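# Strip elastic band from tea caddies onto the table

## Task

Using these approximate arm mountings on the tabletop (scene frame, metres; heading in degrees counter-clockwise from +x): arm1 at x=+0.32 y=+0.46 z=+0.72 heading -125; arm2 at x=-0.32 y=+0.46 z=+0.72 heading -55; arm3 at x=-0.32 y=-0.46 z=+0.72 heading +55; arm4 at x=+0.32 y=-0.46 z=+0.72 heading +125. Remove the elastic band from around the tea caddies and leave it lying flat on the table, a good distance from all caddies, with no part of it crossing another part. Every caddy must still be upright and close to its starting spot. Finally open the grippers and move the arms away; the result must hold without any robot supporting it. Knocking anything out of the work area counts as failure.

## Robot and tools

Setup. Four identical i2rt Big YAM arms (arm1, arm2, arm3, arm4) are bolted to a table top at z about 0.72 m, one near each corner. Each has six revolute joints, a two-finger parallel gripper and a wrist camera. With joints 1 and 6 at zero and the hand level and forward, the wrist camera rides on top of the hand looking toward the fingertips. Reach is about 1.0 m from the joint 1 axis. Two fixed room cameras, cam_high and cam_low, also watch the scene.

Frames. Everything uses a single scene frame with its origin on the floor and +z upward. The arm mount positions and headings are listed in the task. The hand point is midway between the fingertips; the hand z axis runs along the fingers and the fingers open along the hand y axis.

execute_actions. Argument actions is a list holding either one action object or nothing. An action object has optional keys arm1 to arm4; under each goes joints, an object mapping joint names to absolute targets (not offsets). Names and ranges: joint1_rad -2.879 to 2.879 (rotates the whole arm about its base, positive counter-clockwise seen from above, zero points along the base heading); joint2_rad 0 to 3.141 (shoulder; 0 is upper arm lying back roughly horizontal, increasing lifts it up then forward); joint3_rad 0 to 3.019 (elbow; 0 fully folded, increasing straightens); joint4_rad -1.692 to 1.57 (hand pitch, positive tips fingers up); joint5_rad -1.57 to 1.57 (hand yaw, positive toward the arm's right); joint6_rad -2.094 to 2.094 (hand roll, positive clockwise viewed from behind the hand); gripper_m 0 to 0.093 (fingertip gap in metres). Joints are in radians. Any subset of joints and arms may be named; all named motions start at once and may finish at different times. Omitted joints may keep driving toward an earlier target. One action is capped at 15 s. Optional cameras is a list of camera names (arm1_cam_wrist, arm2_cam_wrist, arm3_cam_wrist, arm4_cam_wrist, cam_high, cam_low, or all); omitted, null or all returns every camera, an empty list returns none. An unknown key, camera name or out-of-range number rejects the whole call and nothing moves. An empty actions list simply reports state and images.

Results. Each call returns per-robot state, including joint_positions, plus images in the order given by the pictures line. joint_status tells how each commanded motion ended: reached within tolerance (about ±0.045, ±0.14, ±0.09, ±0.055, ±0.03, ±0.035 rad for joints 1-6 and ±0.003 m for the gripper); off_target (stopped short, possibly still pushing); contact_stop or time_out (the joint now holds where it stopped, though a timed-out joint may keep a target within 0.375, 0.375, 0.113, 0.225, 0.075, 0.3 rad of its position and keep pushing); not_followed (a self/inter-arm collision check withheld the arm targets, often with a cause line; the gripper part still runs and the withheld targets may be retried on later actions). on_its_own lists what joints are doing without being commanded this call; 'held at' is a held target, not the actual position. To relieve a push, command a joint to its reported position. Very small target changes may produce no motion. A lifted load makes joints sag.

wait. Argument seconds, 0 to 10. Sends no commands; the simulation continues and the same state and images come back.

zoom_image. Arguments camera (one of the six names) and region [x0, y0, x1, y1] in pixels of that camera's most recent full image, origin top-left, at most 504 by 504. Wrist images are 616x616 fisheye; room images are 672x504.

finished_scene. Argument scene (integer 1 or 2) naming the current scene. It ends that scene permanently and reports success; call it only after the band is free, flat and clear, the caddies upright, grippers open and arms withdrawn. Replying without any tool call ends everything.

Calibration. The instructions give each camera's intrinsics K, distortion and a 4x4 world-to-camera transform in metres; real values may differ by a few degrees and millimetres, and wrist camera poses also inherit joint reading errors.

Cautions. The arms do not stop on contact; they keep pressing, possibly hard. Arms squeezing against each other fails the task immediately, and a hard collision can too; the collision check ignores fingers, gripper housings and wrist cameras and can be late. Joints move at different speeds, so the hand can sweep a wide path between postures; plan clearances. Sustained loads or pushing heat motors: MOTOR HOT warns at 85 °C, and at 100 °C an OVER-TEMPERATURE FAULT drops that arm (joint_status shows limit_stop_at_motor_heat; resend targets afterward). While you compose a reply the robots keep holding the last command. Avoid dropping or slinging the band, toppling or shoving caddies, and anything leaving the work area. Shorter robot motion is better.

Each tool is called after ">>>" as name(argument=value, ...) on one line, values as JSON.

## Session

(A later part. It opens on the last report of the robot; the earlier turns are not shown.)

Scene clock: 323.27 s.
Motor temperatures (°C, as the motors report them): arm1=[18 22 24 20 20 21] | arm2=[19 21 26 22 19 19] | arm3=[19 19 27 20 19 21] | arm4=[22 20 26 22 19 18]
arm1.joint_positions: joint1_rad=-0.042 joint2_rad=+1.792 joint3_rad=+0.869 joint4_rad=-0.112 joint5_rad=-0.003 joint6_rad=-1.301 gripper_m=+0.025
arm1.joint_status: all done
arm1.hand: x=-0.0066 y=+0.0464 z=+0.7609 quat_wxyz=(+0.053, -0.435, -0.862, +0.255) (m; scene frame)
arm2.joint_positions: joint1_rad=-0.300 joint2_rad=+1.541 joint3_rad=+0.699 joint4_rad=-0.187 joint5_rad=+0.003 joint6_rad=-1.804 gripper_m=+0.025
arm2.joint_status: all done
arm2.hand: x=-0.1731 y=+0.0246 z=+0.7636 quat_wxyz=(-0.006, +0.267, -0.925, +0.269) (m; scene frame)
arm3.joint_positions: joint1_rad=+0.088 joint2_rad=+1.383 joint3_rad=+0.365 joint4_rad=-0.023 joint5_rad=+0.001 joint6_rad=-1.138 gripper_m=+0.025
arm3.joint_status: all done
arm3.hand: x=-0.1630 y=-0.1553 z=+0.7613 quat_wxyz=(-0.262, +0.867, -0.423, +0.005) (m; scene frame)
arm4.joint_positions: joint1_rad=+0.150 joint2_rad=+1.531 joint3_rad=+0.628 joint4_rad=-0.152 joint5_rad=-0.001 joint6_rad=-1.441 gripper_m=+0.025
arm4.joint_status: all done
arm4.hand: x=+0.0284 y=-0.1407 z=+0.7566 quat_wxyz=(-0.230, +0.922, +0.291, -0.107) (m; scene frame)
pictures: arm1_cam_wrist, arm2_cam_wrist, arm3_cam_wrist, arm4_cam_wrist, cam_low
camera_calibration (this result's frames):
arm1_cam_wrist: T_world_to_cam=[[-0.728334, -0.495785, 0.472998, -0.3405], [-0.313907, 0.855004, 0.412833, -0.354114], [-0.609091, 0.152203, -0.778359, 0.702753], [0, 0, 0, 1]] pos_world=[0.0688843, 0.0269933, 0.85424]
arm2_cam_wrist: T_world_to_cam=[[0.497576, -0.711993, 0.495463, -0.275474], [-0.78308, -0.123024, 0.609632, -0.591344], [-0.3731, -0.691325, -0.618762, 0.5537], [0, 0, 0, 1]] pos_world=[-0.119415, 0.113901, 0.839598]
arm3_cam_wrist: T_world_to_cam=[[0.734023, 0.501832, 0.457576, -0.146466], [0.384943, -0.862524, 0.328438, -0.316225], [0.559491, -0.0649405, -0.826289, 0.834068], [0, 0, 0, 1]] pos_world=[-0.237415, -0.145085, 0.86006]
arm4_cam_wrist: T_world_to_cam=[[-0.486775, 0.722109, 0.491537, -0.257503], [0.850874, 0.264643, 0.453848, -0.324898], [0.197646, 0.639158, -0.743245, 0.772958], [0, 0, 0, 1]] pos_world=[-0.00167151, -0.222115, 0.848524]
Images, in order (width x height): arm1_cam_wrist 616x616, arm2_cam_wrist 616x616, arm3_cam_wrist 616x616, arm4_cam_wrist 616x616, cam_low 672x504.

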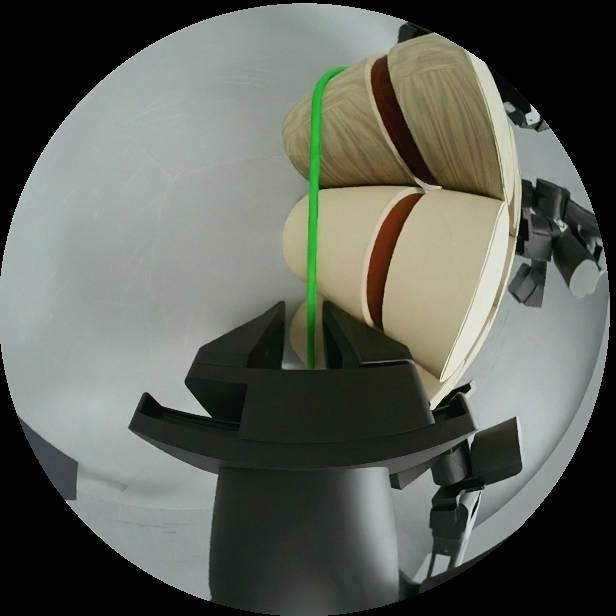

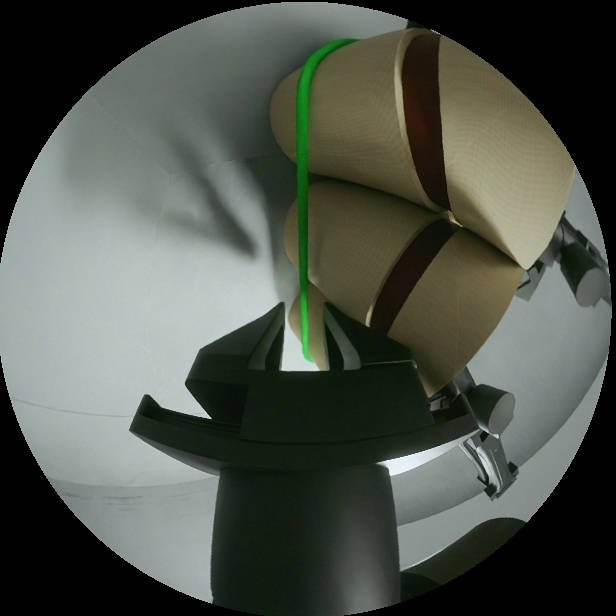

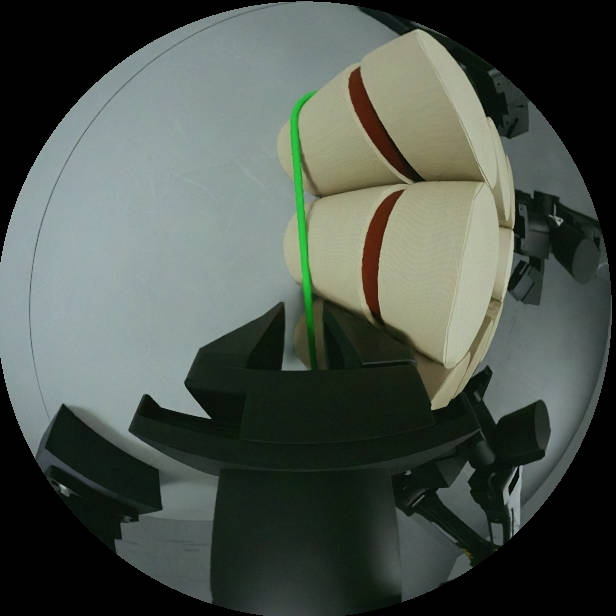

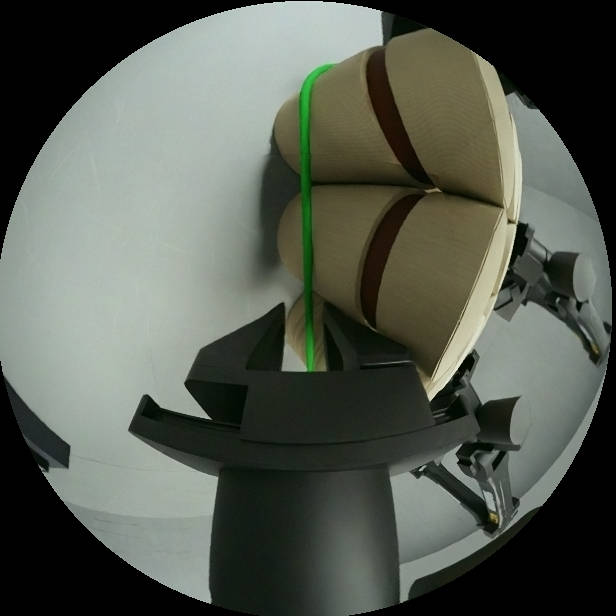

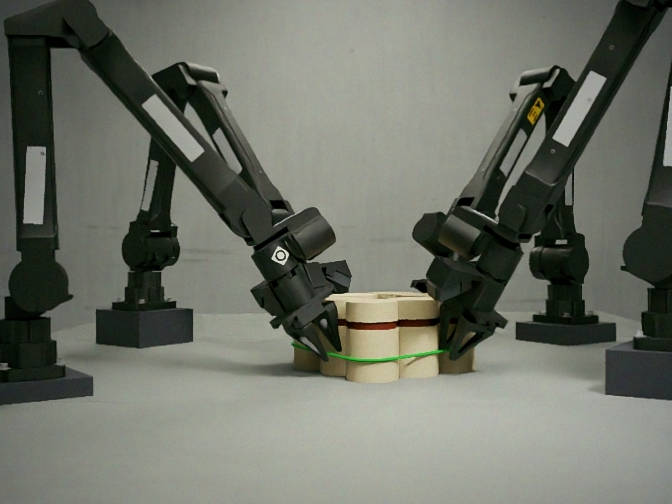

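>>> execute_actions(actions=[{"arm1":{"joints":{"joint2_rad":1.835,"joint3_rad":0.915,"joint4_rad":-0.085,"gripper_m":0.022}},"arm2":{"joints":{"joint2_rad":1.59,"joint4_rad":-0.135,"gripper_m":0.022}},"arm3":{"joints":{"joint2_rad":1.45,"joint3_rad":0.405,"joint4_rad":0.033,"gripper_m":0.022}},"arm4":{"joints":{"joint2_rad":1.572,"joint3_rad":0.672,"joint4_rad":-0.105,"gripper_m":0.022}}}], cameras=["arm1_cam_wrist","arm2_cam_wrist","arm3_cam_wrist","arm4_cam_wrist","cam_low"])

>>> zoom_image(camera="cam_low", region=[260, 270, 520, 400])

Scene clock: 330.37 s.
Motor temperatures (°C, as the motors report them): arm1=[18 22 24 20 20 21] | arm2=[19 21 26 22 19 19] | arm3=[19 19 28 20 19 21] | arm4=[22 20 26 22 19 18]
arm1.joint_positions: joint1_rad=-0.042 joint2_rad=+1.804 joint3_rad=+0.875 joint4_rad=-0.104 joint5_rad=+0.001 joint6_rad=-1.303 gripper_m=+0.022
arm1.joint_status: all done
arm1.hand: x=-0.0088 y=+0.0449 z=+0.7576 quat_wxyz=(+0.056, -0.435, -0.862, +0.256) (m; scene frame)
arm2.joint_positions: joint1_rad=-0.300 joint2_rad=+1.581 joint3_rad=+0.699 joint4_rad=-0.152 joint5_rad=+0.002 joint6_rad=-1.805 gripper_m=+0.022
arm2.joint_status: all done
arm2.hand: x=-0.1724 y=+0.0221 z=+0.7504 quat_wxyz=(-0.007, +0.268, -0.926, +0.266) (m; scene frame)
arm3.joint_positions: joint1_rad=+0.088 joint2_rad=+1.398 joint3_rad=+0.365 joint4_rad=+0.011 joint5_rad=+0.009 joint6_rad=-1.137 gripper_m=+0.022
arm3.joint_status: all done
arm3.hand: x=-0.1596 y=-0.1515 z=+0.7607 quat_wxyz=(-0.271, +0.864, -0.423, +0.009) (m; scene frame)
arm4.joint_positions: joint1_rad=+0.150 joint2_rad=+1.563 joint3_rad=+0.630 joint4_rad=-0.130 joint5_rad=+0.006 joint6_rad=-1.443 gripper_m=+0.022
arm4.joint_status: all done
arm4.hand: x=+0.0285 y=-0.1389 z=+0.7467 quat_wxyz=(-0.228, +0.924, +0.291, -0.102) (m; scene frame)
pictures: arm1_cam_wrist, arm2_cam_wrist, arm3_cam_wrist, arm4_cam_wrist, cam_low
camera_calibration (this result's frames):
arm1_cam_wrist: T_world_to_cam=[[-0.726143, -0.496482, 0.475628, -0.343234], [-0.311577, 0.854291, 0.416061, -0.354593], [-0.612892, 0.153925, -0.77503, 0.696478], [0, 0, 0, 1]] pos_world=[0.0671454, 0.0253105, 0.850575]
arm2_cam_wrist: T_world_to_cam=[[0.498286, -0.714016, 0.491825, -0.268264], [-0.782574, -0.126208, 0.60963, -0.582923], [-0.373214, -0.68866, -0.621659, 0.546212], [0, 0, 0, 1]] pos_world=[-0.118655, 0.11104, 0.826864]
arm3_cam_wrist: T_world_to_cam=[[0.729939, 0.491581, 0.474907, -0.165977], [0.376129, -0.86903, 0.321425, -0.311145], [0.570715, -0.0559945, -0.819237, 0.829697], [0, 0, 0, 1]] pos_world=[-0.235337, -0.142345, 0.858552]
arm4_cam_wrist: T_world_to_cam=[[-0.490069, 0.723964, 0.485498, -0.249068], [0.846736, 0.263073, 0.462419, -0.327453], [0.207053, 0.637706, -0.74193, 0.763032], [0, 0, 0, 1]] pos_world=[-0.00278188, -0.22013, 0.838459]
Images, in order (width x height): arm1_cam_wrist 616x616, arm2_cam_wrist 616x616, arm3_cam_wrist 616x616, arm4_cam_wrist 616x616, cam_low 672x504.

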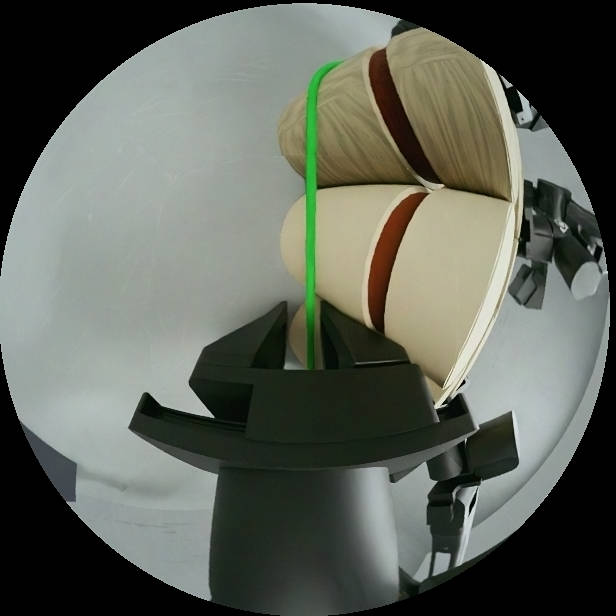

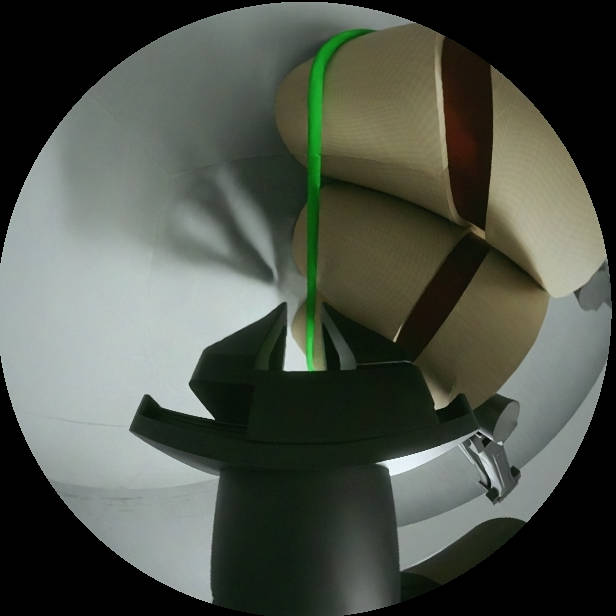

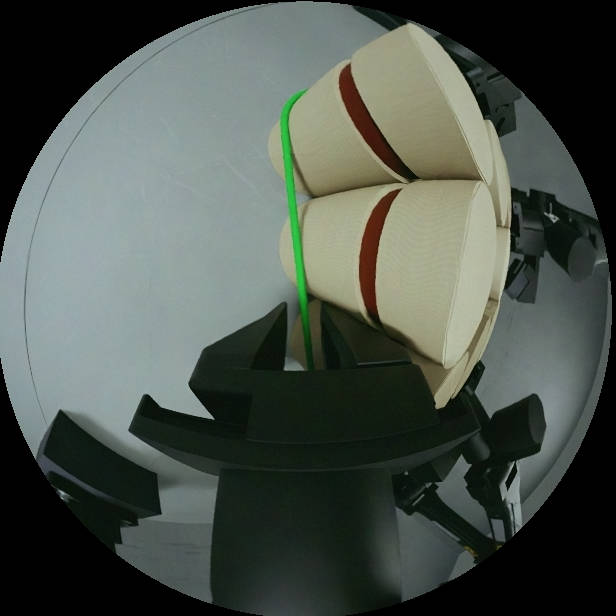

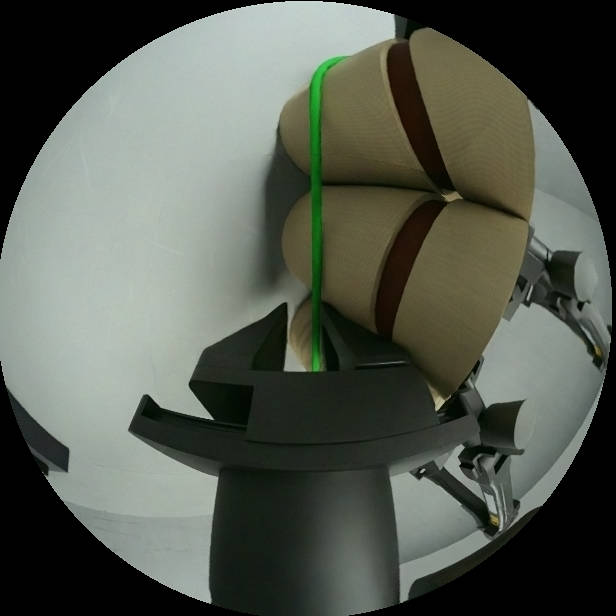

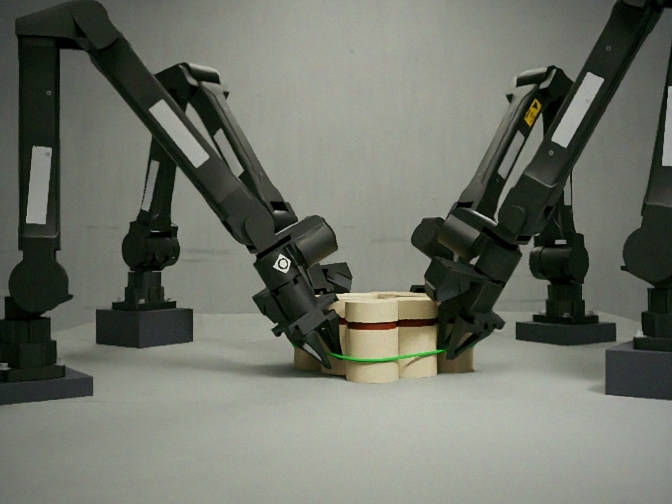

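Region (260, 270, 520, 400) of cam_low's 672x504 image, scaled by 1.938, with more detail than that image has.

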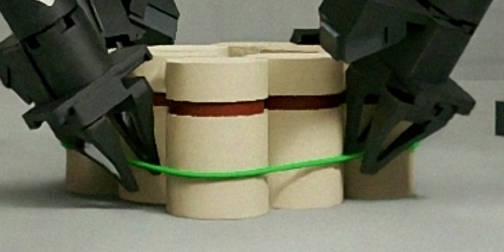

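>>> execute_actions(actions=[{"arm1":{"joints":{"joint2_rad":1.83,"joint3_rad":0.868,"gripper_m":0.018}},"arm2":{"joints":{"gripper_m":0.0}},"arm3":{"joints":{"joint2_rad":1.44,"joint3_rad":0.356,"joint4_rad":0.015,"gripper_m":0.018}},"arm4":{"joints":{"gripper_m":0.0}}}], cameras=["arm1_cam_wrist","arm2_cam_wrist","arm3_cam_wrist","arm4_cam_wrist","cam_low"])

>>> zoom_image(camera="cam_low", region=[260, 270, 520, 400])

Scene clock: 340.10 s.
Motor temperatures (°C, as the motors report them): arm1=[18 22 24 20 20 21] | arm2=[19 21 26 22 19 19] | arm3=[19 19 28 20 19 21] | arm4=[22 20 26 22 19 18]
arm1.joint_positions: joint1_rad=-0.042 joint2_rad=+1.804 joint3_rad=+0.873 joint4_rad=-0.097 joint5_rad=+0.001 joint6_rad=-1.303 gripper_m=+0.018
arm1.joint_status: all done
arm1.hand: x=-0.0092 y=+0.0444 z=+0.7580 quat_wxyz=(+0.056, -0.434, -0.861, +0.258) (m; scene frame)
arm2.joint_positions: joint1_rad=-0.300 joint2_rad=+1.581 joint3_rad=+0.699 joint4_rad=-0.152 joint5_rad=+0.002 joint6_rad=-1.805 gripper_m=+0.003
arm2.joint_status: all done
arm2.hand: x=-0.1724 y=+0.0221 z=+0.7504 quat_wxyz=(-0.007, +0.268, -0.926, +0.266) (m; scene frame)
arm3.joint_positions: joint1_rad=+0.088 joint2_rad=+1.398 joint3_rad=+0.365 joint4_rad=+0.012 joint5_rad=+0.009 joint6_rad=-1.137 gripper_m=+0.018
arm3.joint_status: all done
arm3.hand: x=-0.1595 y=-0.1514 z=+0.7608 quat_wxyz=(-0.272, +0.864, -0.423, +0.009) (m; scene frame)
arm4.joint_positions: joint1_rad=+0.150 joint2_rad=+1.563 joint3_rad=+0.633 joint4_rad=-0.125 joint5_rad=+0.005 joint6_rad=-1.443 gripper_m=+0.002
arm4.joint_status: all done
arm4.hand: x=+0.0266 y=-0.1372 z=+0.7482 quat_wxyz=(-0.231, +0.923, +0.291, -0.104) (m; scene frame)
pictures: arm1_cam_wrist, arm2_cam_wrist, arm3_cam_wrist, arm4_cam_wrist, cam_low
camera_calibration (this result's frames):
arm1_cam_wrist: T_world_to_cam=[[-0.724544, -0.494504, 0.480106, -0.347409], [-0.310234, 0.856019, 0.413505, -0.352536], [-0.61546, 0.150658, -0.773635, 0.695621], [0, 0, 0, 1]] pos_world=[0.0670446, 0.0251813, 0.850725]
arm2_cam_wrist: T_world_to_cam=[[0.498612, -0.713824, 0.491774, -0.268174], [-0.782419, -0.126428, 0.609784, -0.583007], [-0.373104, -0.688819, -0.621548, 0.546151], [0, 0, 0, 1]] pos_world=[-0.11867, 0.111062, 0.826848]
arm3_cam_wrist: T_world_to_cam=[[0.729774, 0.491258, 0.475495, -0.166669], [0.376017, -0.869248, 0.320966, -0.310782], [0.571, -0.0554388, -0.819076, 0.82975], [0, 0, 0, 1]] pos_world=[-0.235298, -0.142269, 0.858629]
arm4_cam_wrist: T_world_to_cam=[[-0.487906, 0.721044, 0.491979, -0.257215], [0.849149, 0.261492, 0.458878, -0.324699], [0.202223, 0.641652, -0.739857, 0.762576], [0, 0, 0, 1]] pos_world=[-0.0039891, -0.21894, 0.839739]
Images, in order (width x height): arm1_cam_wrist 616x616, arm2_cam_wrist 616x616, arm3_cam_wrist 616x616, arm4_cam_wrist 616x616, cam_low 672x504.

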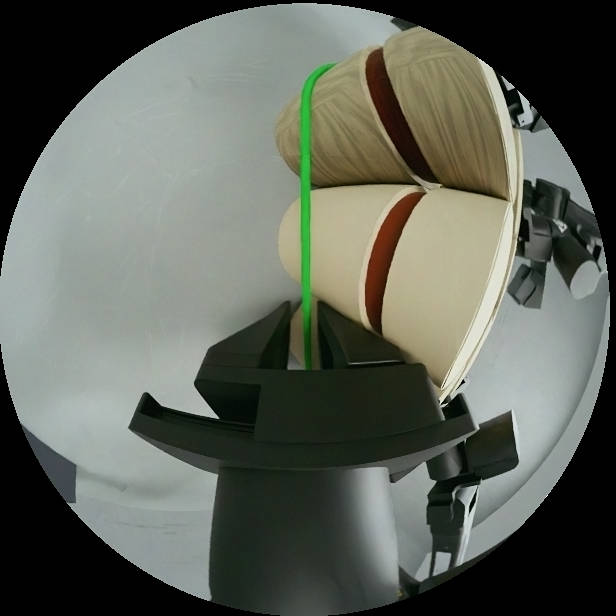

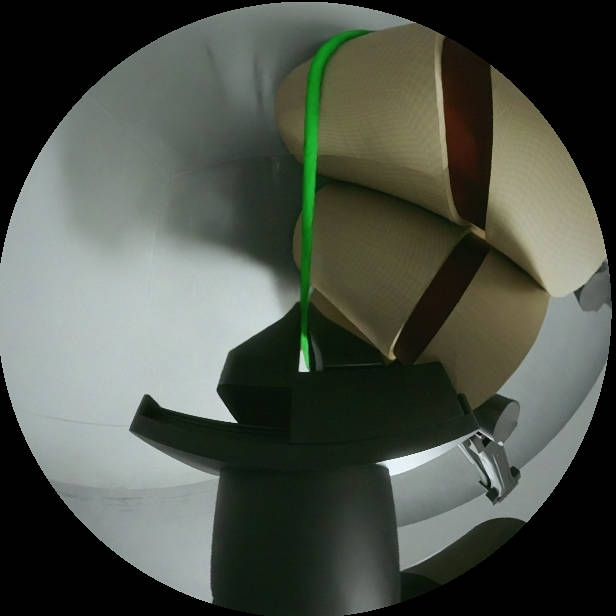

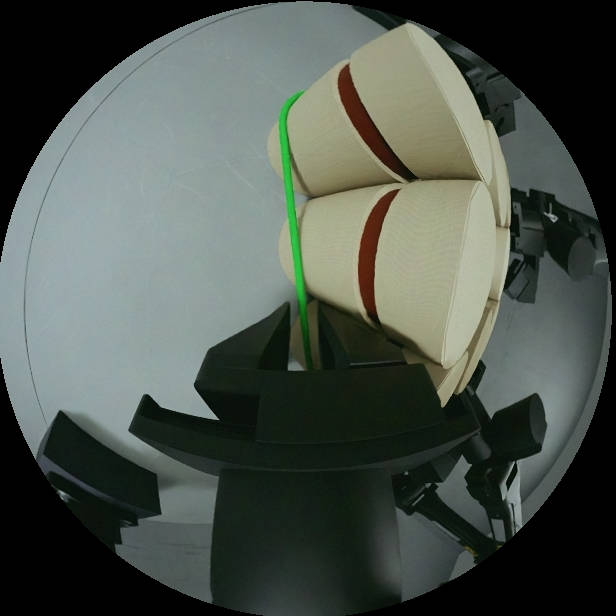

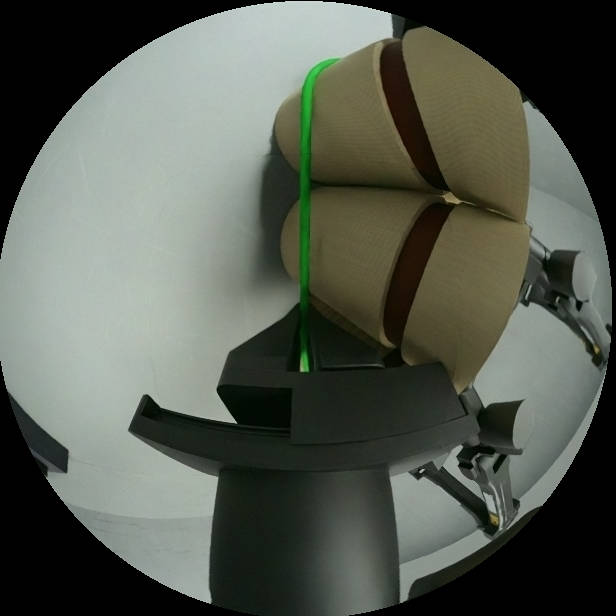

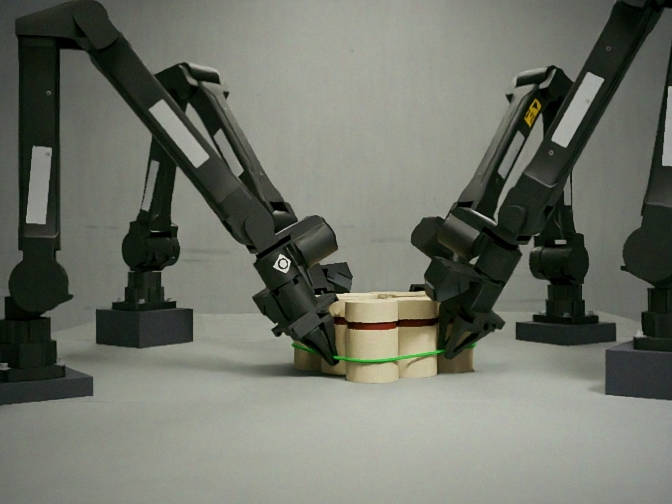

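Region (260, 270, 520, 400) of cam_low's 672x504 image, scaled by 1.938, with more detail than that image has.

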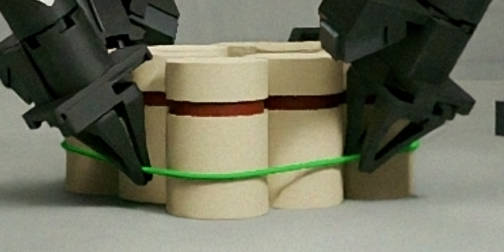

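>>> execute_actions(actions=[{"arm1":{"joints":{"gripper_m":0.0}},"arm3":{"joints":{"joint2_rad":1.42,"gripper_m":0.0}}}], cameras=["arm1_cam_wrist","arm3_cam_wrist","cam_low"])

>>> zoom_image(camera="cam_low", region=[260, 270, 520, 400])

Scene clock: 345.93 s.
Motor temperatures (°C, as the motors report them): arm1=[18 22 24 20 20 21] | arm2=[19 21 26 22 19 19] | arm3=[19 19 28 20 19 21] | arm4=[22 20 27 22 19 18]
arm1.joint_positions: joint1_rad=-0.042 joint2_rad=+1.804 joint3_rad=+0.873 joint4_rad=-0.096 joint5_rad=+0.001 joint6_rad=-1.304 gripper_m=+0.003
arm1.joint_status: gripper_m off_target (ended at +0.003, target +0.000)
arm1.hand: x=-0.0093 y=+0.0443 z=+0.7580 quat_wxyz=(+0.056, -0.434, -0.861, +0.259) (m; scene frame)
arm2.joint_positions: joint1_rad=-0.300 joint2_rad=+1.581 joint3_rad=+0.699 joint4_rad=-0.152 joint5_rad=+0.002 joint6_rad=-1.805 gripper_m=+0.003
arm2.joint_status: not commanded
arm2.hand: x=-0.1724 y=+0.0221 z=+0.7504 quat_wxyz=(-0.007, +0.268, -0.926, +0.266) (m; scene frame)
arm3.joint_positions: joint1_rad=+0.088 joint2_rad=+1.398 joint3_rad=+0.365 joint4_rad=+0.012 joint5_rad=+0.009 joint6_rad=-1.137 gripper_m=+0.002
arm3.joint_status: all done
arm3.hand: x=-0.1595 y=-0.1514 z=+0.7608 quat_wxyz=(-0.272, +0.864, -0.423, +0.009) (m; scene frame)
arm4.joint_positions: joint1_rad=+0.150 joint2_rad=+1.563 joint3_rad=+0.633 joint4_rad=-0.125 joint5_rad=+0.004 joint6_rad=-1.443 gripper_m=+0.002
arm4.joint_status: not commanded
arm4.hand: x=+0.0266 y=-0.1373 z=+0.7482 quat_wxyz=(-0.231, +0.923, +0.291, -0.104) (m; scene frame)
pictures: arm1_cam_wrist, arm3_cam_wrist, cam_low
camera_calibration (this result's frames):
arm1_cam_wrist: T_world_to_cam=[[-0.72373, -0.494671, 0.481161, -0.348326], [-0.310384, 0.856083, 0.41326, -0.352318], [-0.616341, 0.149744, -0.773111, 0.695267], [0, 0, 0, 1]] pos_world=[0.0670743, 0.0251946, 0.850718]
arm3_cam_wrist: T_world_to_cam=[[0.729774, 0.491258, 0.475495, -0.166669], [0.376017, -0.869248, 0.320966, -0.310782], [0.571, -0.0554388, -0.819076, 0.82975], [0, 0, 0, 1]] pos_world=[-0.235298, -0.142269, 0.858629]
Images, in order (width x height): arm1_cam_wrist 616x616, arm3_cam_wrist 616x616, cam_low 672x504.

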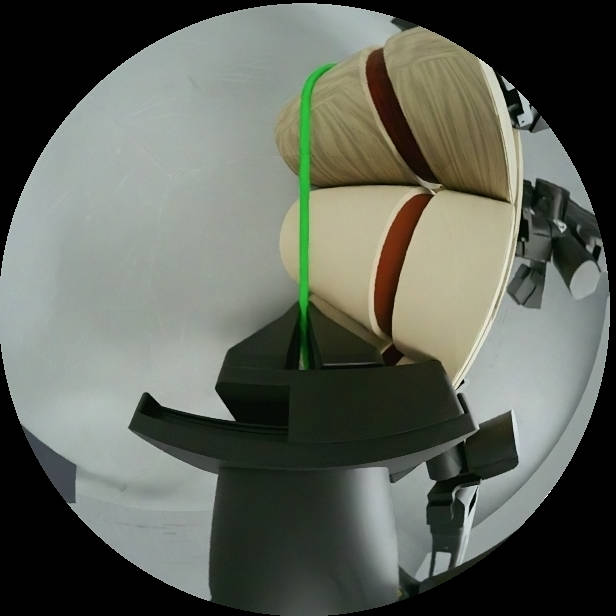

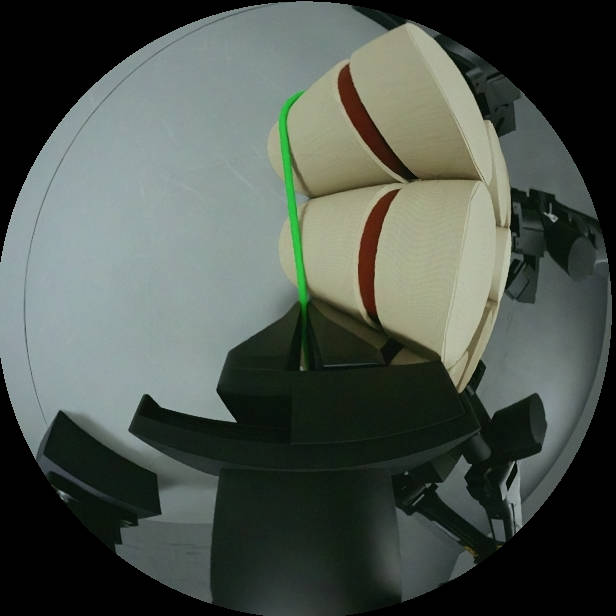

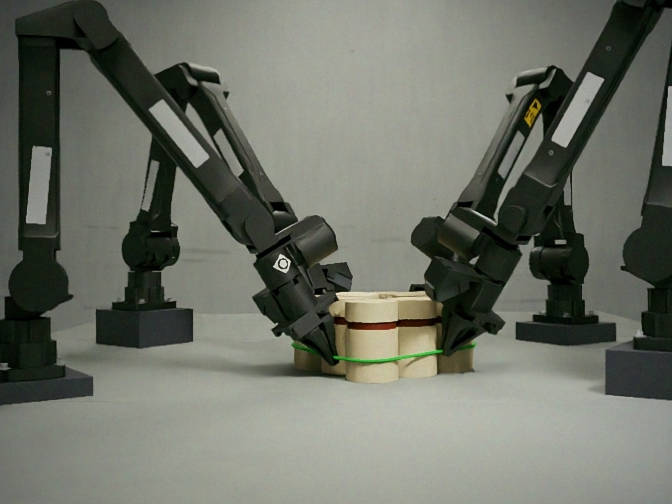

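Region (260, 270, 520, 400) of cam_low's 672x504 image, scaled by 1.938, with more detail than that image has.

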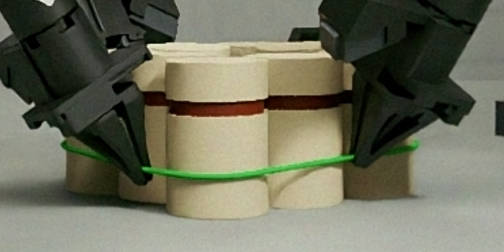

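>>> execute_actions(actions=[{"arm1":{"joints":{"joint1_rad":-0.058,"joint2_rad":1.695,"joint3_rad":0.733,"joint4_rad":-0.072}},"arm2":{"joints":{"joint1_rad":-0.385,"joint2_rad":1.465,"joint3_rad":0.6,"joint4_rad":-0.175}},"arm3":{"joints":{"joint1_rad":0.11,"joint2_rad":1.218,"joint3_rad":0.298,"joint4_rad":-0.18}},"arm4":{"joints":{"joint1_rad":0.108,"joint2_rad":1.405,"joint3_rad":0.494,"joint4_rad":-0.115}}}], cameras=["cam_high","cam_low"])

>>> zoom_image(camera="cam_high", region=[220, 160, 440, 360])

Scene clock: 383.93 s.
Motor temperatures (°C, as the motors report them): arm1=[18 23 23 20 20 21] | arm2=[19 21 26 22 19 19] | arm3=[19 19 26 20 20 21] | arm4=[22 20 27 22 19 18]
arm1.joint_positions: joint1_rad=-0.053 joint2_rad=+1.685 joint3_rad=+0.755 joint4_rad=-0.057 joint5_rad=+0.001 joint6_rad=-1.305 gripper_m=+0.003
arm1.joint_status: all done
arm1.hand: x=+0.0077 y=+0.0745 z=+0.7797 quat_wxyz=(+0.062, -0.436, -0.854, +0.277) (m; scene frame)
arm2.joint_positions: joint1_rad=-0.369 joint2_rad=+1.462 joint3_rad=+0.616 joint4_rad=-0.159 joint5_rad=-0.014 joint6_rad=-1.807 gripper_m=+0.003
arm2.joint_status: all done
arm2.hand: x=-0.2071 y=+0.0416 z=+0.7693 quat_wxyz=(-0.005, +0.238, -0.930, +0.281) (m; scene frame)
arm3.joint_positions: joint1_rad=+0.098 joint2_rad=+1.212 joint3_rad=+0.310 joint4_rad=-0.147 joint5_rad=+0.003 joint6_rad=-1.137 gripper_m=+0.002
arm3.joint_status: all done
arm3.hand: x=-0.1797 y=-0.1817 z=+0.7792 quat_wxyz=(-0.258, +0.870, -0.420, +0.005) (m; scene frame)
arm4.joint_positions: joint1_rad=+0.120 joint2_rad=+1.401 joint3_rad=+0.515 joint4_rad=-0.107 joint5_rad=-0.004 joint6_rad=-1.445 gripper_m=+0.002
arm4.joint_status: all done
arm4.hand: x=+0.0585 y=-0.1564 z=+0.7723 quat_wxyz=(-0.258, +0.918, +0.277, -0.116) (m; scene frame)
pictures: cam_high, cam_low
Images, in order (width x height): cam_high 672x504, cam_low 672x504.

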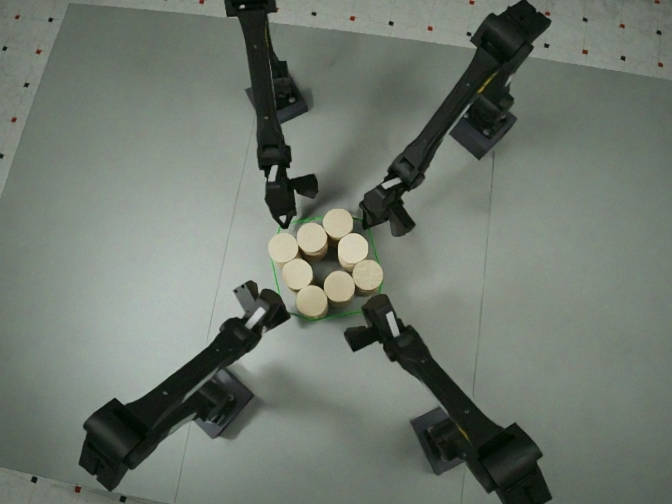

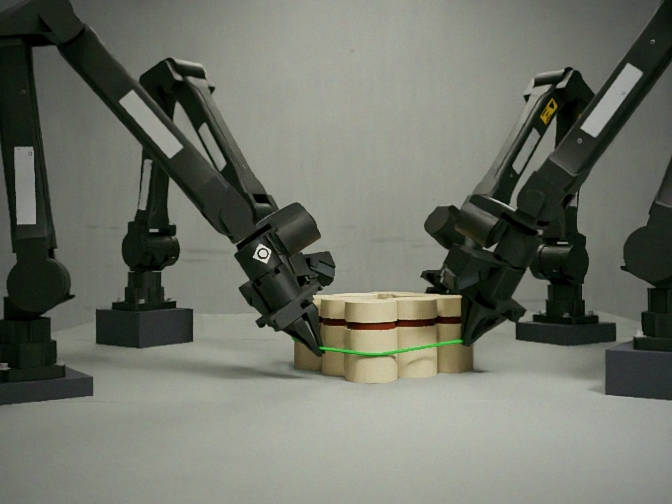

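Region (220, 160, 440, 360) of cam_high's 672x504 image, scaled by 2.291, with more detail than that image has; it fills the top 458 rows of this view, and the rest is white.

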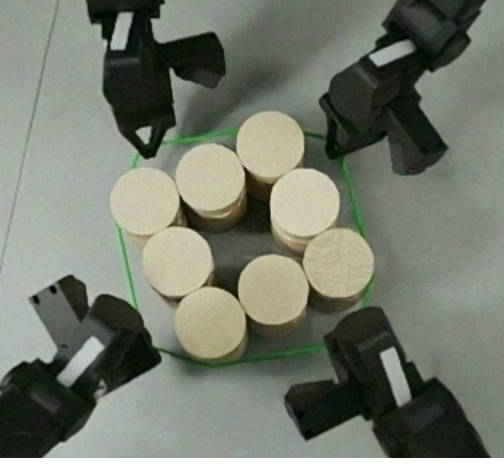

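>>> execute_actions(actions=[{"arm1":{"joints":{"joint1_rad":-0.16,"joint2_rad":1.64,"joint3_rad":0.655,"joint4_rad":-0.125}},"arm2":{"joints":{"joint1_rad":-0.515,"joint2_rad":1.478,"joint3_rad":0.632,"joint4_rad":-0.255}},"arm3":{"joints":{"joint1_rad":-0.05,"joint2_rad":1.122,"joint3_rad":0.282,"joint4_rad":-0.42}},"arm4":{"joints":{"joint1_rad":-0.04,"joint2_rad":1.36,"joint3_rad":0.453,"joint4_rad":-0.195}}}], cameras=["cam_high","cam_low"])

>>> zoom_image(camera="cam_high", region=[220, 160, 440, 360])

Scene clock: 391.47 s.
Motor temperatures (°C, as the motors report them): arm1=[18 22 22 20 20 21] | arm2=[19 21 26 21 20 19] | arm3=[19 19 26 19 19 21] | arm4=[22 20 26 22 19 18]
arm1.joint_positions: joint1_rad=-0.139 joint2_rad=+1.627 joint3_rad=+0.703 joint4_rad=-0.078 joint5_rad=-0.014 joint6_rad=-1.310 gripper_m=+0.003
arm1.joint_status: all done
arm1.hand: x=-0.0066 y=+0.1170 z=+0.7853 quat_wxyz=(+0.066, -0.469, -0.839, +0.269) (m; scene frame)
arm2.joint_positions: joint1_rad=-0.465 joint2_rad=+1.463 joint3_rad=+0.641 joint4_rad=-0.215 joint5_rad=-0.039 joint6_rad=-1.813 gripper_m=+0.003
arm2.joint_status: joint1_rad time_out (moved -0.097 of -0.146); the others done
arm2.on_its_own: joint1_rad reads -0.465 and still pushes toward -0.515 since a time_out
arm2.hand: x=-0.2437 y=+0.0333 z=+0.7717 quat_wxyz=(-0.004, +0.200, -0.943, +0.266) (m; scene frame)
arm3.joint_positions: joint1_rad=-0.033 joint2_rad=+1.112 joint3_rad=+0.326 joint4_rad=-0.338 joint5_rad=-0.007 joint6_rad=-1.137 gripper_m=+0.002
arm3.joint_status: joint4_rad time_out (moved -0.192 of -0.273); the others done
arm3.on_its_own: joint4_rad reads -0.338 and still pushes toward -0.420 since a time_out
arm3.hand: x=-0.1576 y=-0.2185 z=+0.7912 quat_wxyz=(-0.221, +0.849, -0.479, +0.014) (m; scene frame)
arm4.joint_positions: joint1_rad=-0.006 joint2_rad=+1.354 joint3_rad=+0.489 joint4_rad=-0.136 joint5_rad=-0.028 joint6_rad=-1.452 gripper_m=+0.002
arm4.joint_status: joint4_rad time_out (moved -0.029 of -0.088); the others done
arm4.on_its_own: joint4_rad reads -0.136 and still pushes toward -0.195 since a time_out
arm4.hand: x=+0.1030 y=-0.1395 z=+0.7763 quat_wxyz=(-0.258, +0.933, +0.225, -0.108) (m; scene frame)
pictures: cam_high, cam_low
Images, in order (width x height): cam_high 672x504, cam_low 672x504.

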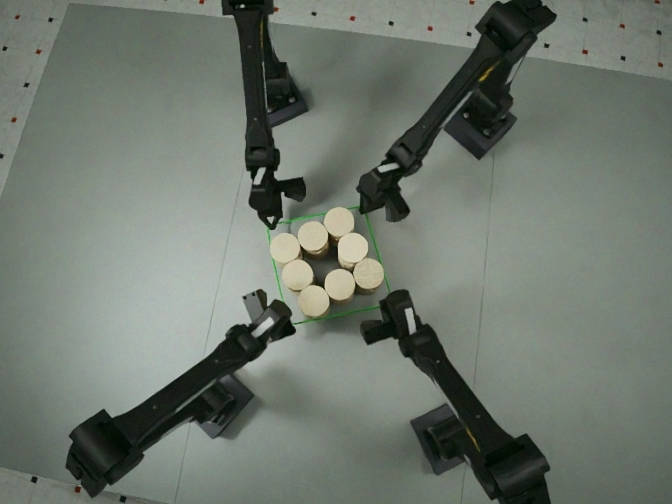

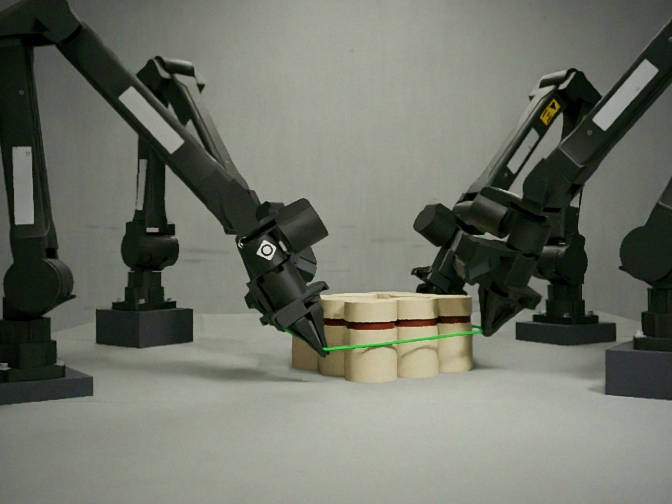

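Region (220, 160, 440, 360) of cam_high's 672x504 image, scaled by 2.291, with more detail than that image has; it fills the top 458 rows of this view, and the rest is white.

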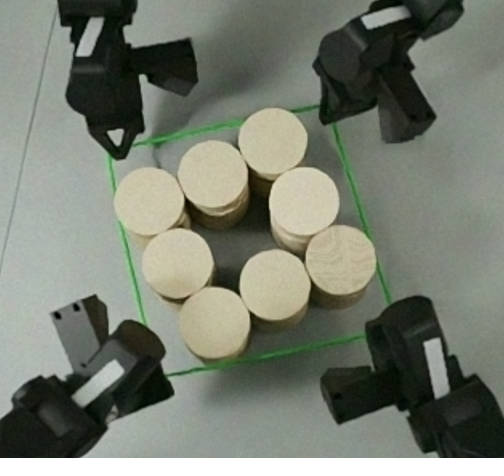

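>>> execute_actions(actions=[{"arm1":{"joints":{"joint1_rad":-0.21}},"arm2":{"joints":{"joint1_rad":-0.56}},"arm3":{"joints":{"joint1_rad":-0.135}},"arm4":{"joints":{"joint1_rad":-0.107}}}], cameras=[])

>>> execute_actions(actions=[{"arm1":{"joints":{"joint2_rad":1.573,"joint3_rad":0.732,"joint4_rad":-0.24}},"arm2":{"joints":{"joint2_rad":1.412,"joint3_rad":0.69,"joint4_rad":-0.375}},"arm3":{"joints":{"joint2_rad":1.038,"joint3_rad":0.36,"joint4_rad":-0.52}},"arm4":{"joints":{"joint2_rad":1.285,"joint3_rad":0.536,"joint4_rad":-0.335}}}], cameras=["cam_high","cam_low"])

>>> zoom_image(camera="cam_high", region=[220, 160, 440, 360])

Scene clock: 420.57 s.
Motor temperatures (°C, as the motors report them): arm1=[18 22 22 20 20 21] | arm2=[19 21 26 21 23 19] | arm3=[19 19 25 20 19 21] | arm4=[22 20 24 22 20 18]
arm1.joint_positions: joint1_rad=-0.167 joint2_rad=+1.627 joint3_rad=+0.703 joint4_rad=-0.078 joint5_rad=-0.021 joint6_rad=-1.312 gripper_m=+0.003
arm1.joint_status: all done
arm1.hand: x=-0.0153 y=+0.1255 z=+0.7855 quat_wxyz=(+0.067, -0.479, -0.833, +0.269) (m; scene frame)
arm2.joint_positions: joint1_rad=-0.490 joint2_rad=+1.463 joint3_rad=+0.641 joint4_rad=-0.215 joint5_rad=-0.047 joint6_rad=-1.817 gripper_m=+0.003
arm2.joint_status: joint1_rad time_out (moved -0.025 of -0.095)
arm2.on_its_own: joint1_rad reads -0.490 and still pushes toward -0.560 since a time_out
arm2.hand: x=-0.2528 y=+0.0318 z=+0.7719 quat_wxyz=(-0.004, +0.191, -0.945, +0.266) (m; scene frame)
arm3.joint_positions: joint1_rad=-0.107 joint2_rad=+1.112 joint3_rad=+0.334 joint4_rad=-0.338 joint5_rad=-0.020 joint6_rad=-1.137 gripper_m=+0.002
arm3.joint_status: all done
arm3.on_its_own: joint4_rad reads -0.338 and still pushes toward -0.420 since a time_out
arm3.hand: x=-0.1396 y=-0.2269 z=+0.7940 quat_wxyz=(-0.225, +0.831, -0.508, +0.016) (m; scene frame)
arm4.joint_positions: joint1_rad=-0.055 joint2_rad=+1.354 joint3_rad=+0.489 joint4_rad=-0.136 joint5_rad=-0.036 joint6_rad=-1.455 gripper_m=+0.002
arm4.joint_status: joint1_rad time_out (moved -0.049 of -0.101)
arm4.on_its_own: joint1_rad reads -0.055 and still pushes toward -0.107 since a time_out; joint4_rad reads -0.136 and still pushes toward -0.195 since a time_out
arm4.hand: x=+0.1177 y=-0.1301 z=+0.7763 quat_wxyz=(-0.259, +0.938, +0.205, -0.105) (m; scene frame)
pictures: none
No camera images: the call's "cameras" was empty. Leave "cameras" out to get every camera's image.

not run: a stop came earlier in this reply.

Region (220, 160, 440, 360) of cam_high's 672x504 image, scaled by 2.291, with more detail than that image has; it fills the top 458 rows of this view, and the rest is white.

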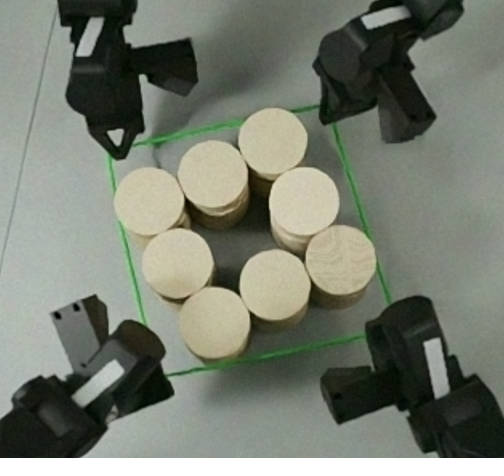

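>>> execute_actions(actions=[{"arm1":{"joints":{"joint2_rad":1.573,"joint3_rad":0.725,"joint4_rad":-0.24}},"arm2":{"joints":{"joint2_rad":1.412,"joint3_rad":0.69,"joint4_rad":-0.375}},"arm3":{"joints":{"joint2_rad":1.038,"joint3_rad":0.345,"joint4_rad":-0.54}},"arm4":{"joints":{"joint2_rad":1.285,"joint3_rad":0.53,"joint4_rad":-0.335}}}], cameras=["cam_high","cam_low"])

>>> zoom_image(camera="cam_high", region=[220, 160, 440, 360])

Scene clock: 427.47 s.
Motor temperatures (°C, as the motors report them): arm1=[18 22 22 20 21 21] | arm2=[19 21 26 21 23 19] | arm3=[19 19 25 20 20 21] | arm4=[22 20 24 22 20 18]
arm1.joint_positions: joint1_rad=-0.167 joint2_rad=+1.556 joint3_rad=+0.761 joint4_rad=-0.191 joint5_rad=-0.021 joint6_rad=-1.312 gripper_m=+0.003
arm1.joint_status: all done
arm1.hand: x=-0.0250 y=+0.1155 z=+0.8250 quat_wxyz=(+0.069, -0.478, -0.831, +0.276) (m; scene frame)
arm2.joint_positions: joint1_rad=-0.490 joint2_rad=+1.401 joint3_rad=+0.697 joint4_rad=-0.331 joint5_rad=-0.047 joint6_rad=-1.818 gripper_m=+0.003
arm2.joint_status: all done
arm2.on_its_own: joint1_rad reads -0.490 and still pushes toward -0.560 since a time_out
arm2.hand: x=-0.2516 y=+0.0241 z=+0.8059 quat_wxyz=(-0.003, +0.191, -0.944, +0.268) (m; scene frame)
arm3.joint_positions: joint1_rad=-0.107 joint2_rad=+1.027 joint3_rad=+0.386 joint4_rad=-0.462 joint5_rad=-0.020 joint6_rad=-1.137 gripper_m=+0.002
arm3.joint_status: joint4_rad time_out (moved -0.124 of -0.202); the others done
arm3.on_its_own: joint4_rad reads -0.462 and still pushes toward -0.540 since a time_out
arm3.hand: x=-0.1357 y=-0.2220 z=+0.8250 quat_wxyz=(-0.231, +0.830, -0.507, +0.017) (m; scene frame)
arm4.joint_positions: joint1_rad=-0.055 joint2_rad=+1.275 joint3_rad=+0.555 joint4_rad=-0.276 joint5_rad=-0.036 joint6_rad=-1.455 gripper_m=+0.002
arm4.joint_status: joint4_rad time_out (moved -0.140 of -0.199); the others done
arm4.on_its_own: joint1_rad reads -0.055 and still pushes toward -0.107 since a time_out; joint4_rad reads -0.276 and still pushes toward -0.335 since a time_out
arm4.hand: x=+0.1124 y=-0.1212 z=+0.8134 quat_wxyz=(-0.262, +0.937, +0.205, -0.106) (m; scene frame)
pictures: cam_high, cam_low
Images, in order (width x height): cam_high 672x504, cam_low 672x504.

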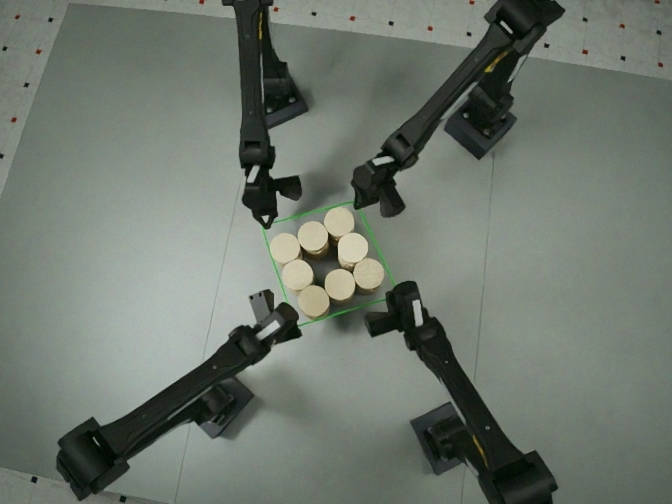

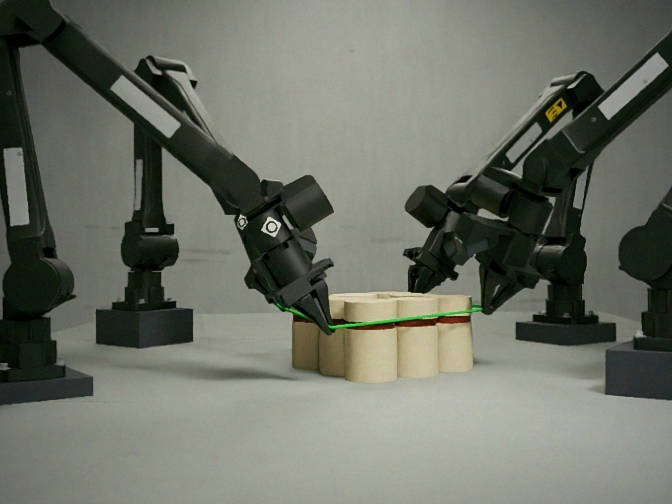

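Region (220, 160, 440, 360) of cam_high's 672x504 image, scaled by 2.291, with more detail than that image has; it fills the top 458 rows of this view, and the rest is white.

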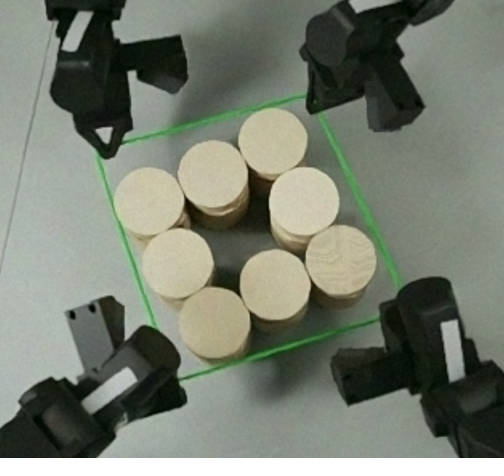

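>>> execute_actions(actions=[{"arm1":{"joints":{"joint2_rad":1.5,"joint3_rad":0.74,"joint4_rad":-0.36}},"arm2":{"joints":{"joint2_rad":1.335,"joint3_rad":0.725,"joint4_rad":-0.5}},"arm3":{"joints":{"joint2_rad":0.955,"joint3_rad":0.37,"joint4_rad":-0.645}},"arm4":{"joints":{"joint2_rad":1.205,"joint3_rad":0.57,"joint4_rad":-0.475}}}], cameras=["cam_high","cam_low"])

Scene clock: 437.53 s.
Motor temperatures (°C, as the motors report them): arm1=[18 22 22 20 21 21] | arm2=[20 21 27 21 24 19] | arm3=[19 19 25 20 20 21] | arm4=[22 20 24 22 21 18]
arm1.joint_positions: joint1_rad=-0.167 joint2_rad=+1.488 joint3_rad=+0.775 joint4_rad=-0.303 joint5_rad=-0.021 joint6_rad=-1.312 gripper_m=+0.003
arm1.joint_status: joint4_rad time_out (moved -0.111 of -0.169); the others done
arm1.on_its_own: joint4_rad reads -0.303 and still pushes toward -0.360 since a time_out
arm1.hand: x=-0.0176 y=+0.1226 z=+0.8477 quat_wxyz=(+0.065, -0.480, -0.834, +0.263) (m; scene frame)
arm2.joint_positions: joint1_rad=-0.490 joint2_rad=+1.327 joint3_rad=+0.726 joint4_rad=-0.451 joint5_rad=-0.047 joint6_rad=-1.818 gripper_m=+0.003
arm2.joint_status: all done
arm2.on_its_own: joint1_rad reads -0.490 and still pushes toward -0.560 since a time_out
arm2.hand: x=-0.2525 y=+0.0323 z=+0.8342 quat_wxyz=(-0.004, +0.191, -0.947, +0.259) (m; scene frame)
arm3.joint_positions: joint1_rad=-0.107 joint2_rad=+0.946 joint3_rad=+0.406 joint4_rad=-0.558 joint5_rad=-0.020 joint6_rad=-1.137 gripper_m=+0.002
arm3.joint_status: joint4_rad time_out (moved -0.095 of -0.183); the others done
arm3.on_its_own: joint4_rad reads -0.558 and still pushes toward -0.645 since a time_out
arm3.hand: x=-0.1393 y=-0.2266 z=+0.8455 quat_wxyz=(-0.234, +0.829, -0.507, +0.018) (m; scene frame)
arm4.joint_positions: joint1_rad=-0.055 joint2_rad=+1.199 joint3_rad=+0.588 joint4_rad=-0.407 joint5_rad=-0.036 joint6_rad=-1.455 gripper_m=+0.002
arm4.joint_status: joint4_rad time_out (moved -0.131 of -0.199); the others done
arm4.on_its_own: joint1_rad reads -0.055 and still pushes toward -0.107 since a time_out; joint4_rad reads -0.407 and still pushes toward -0.475 since a time_out
arm4.hand: x=+0.1162 y=-0.1278 z=+0.8389 quat_wxyz=(-0.252, +0.940, +0.205, -0.103) (m; scene frame)
pictures: cam_high, cam_low
Images, in order (width x height): cam_high 672x504, cam_low 672x504.

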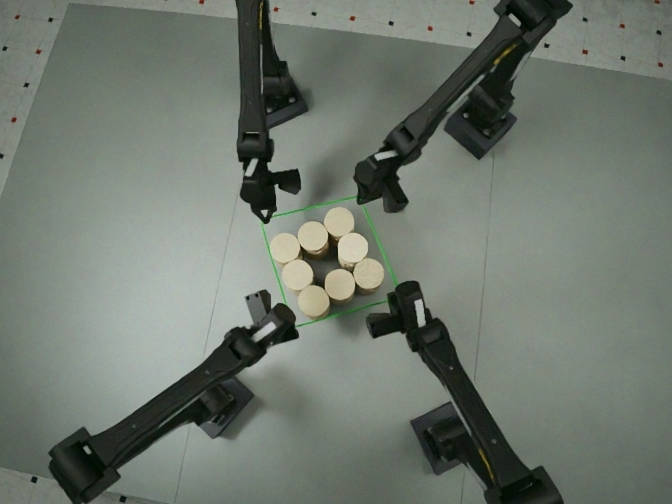

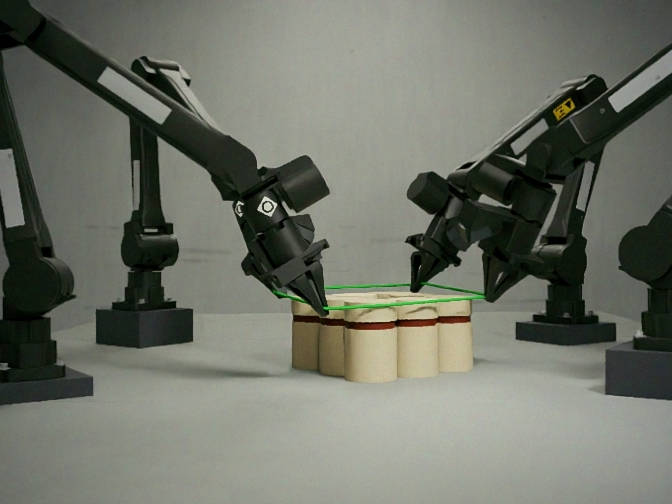

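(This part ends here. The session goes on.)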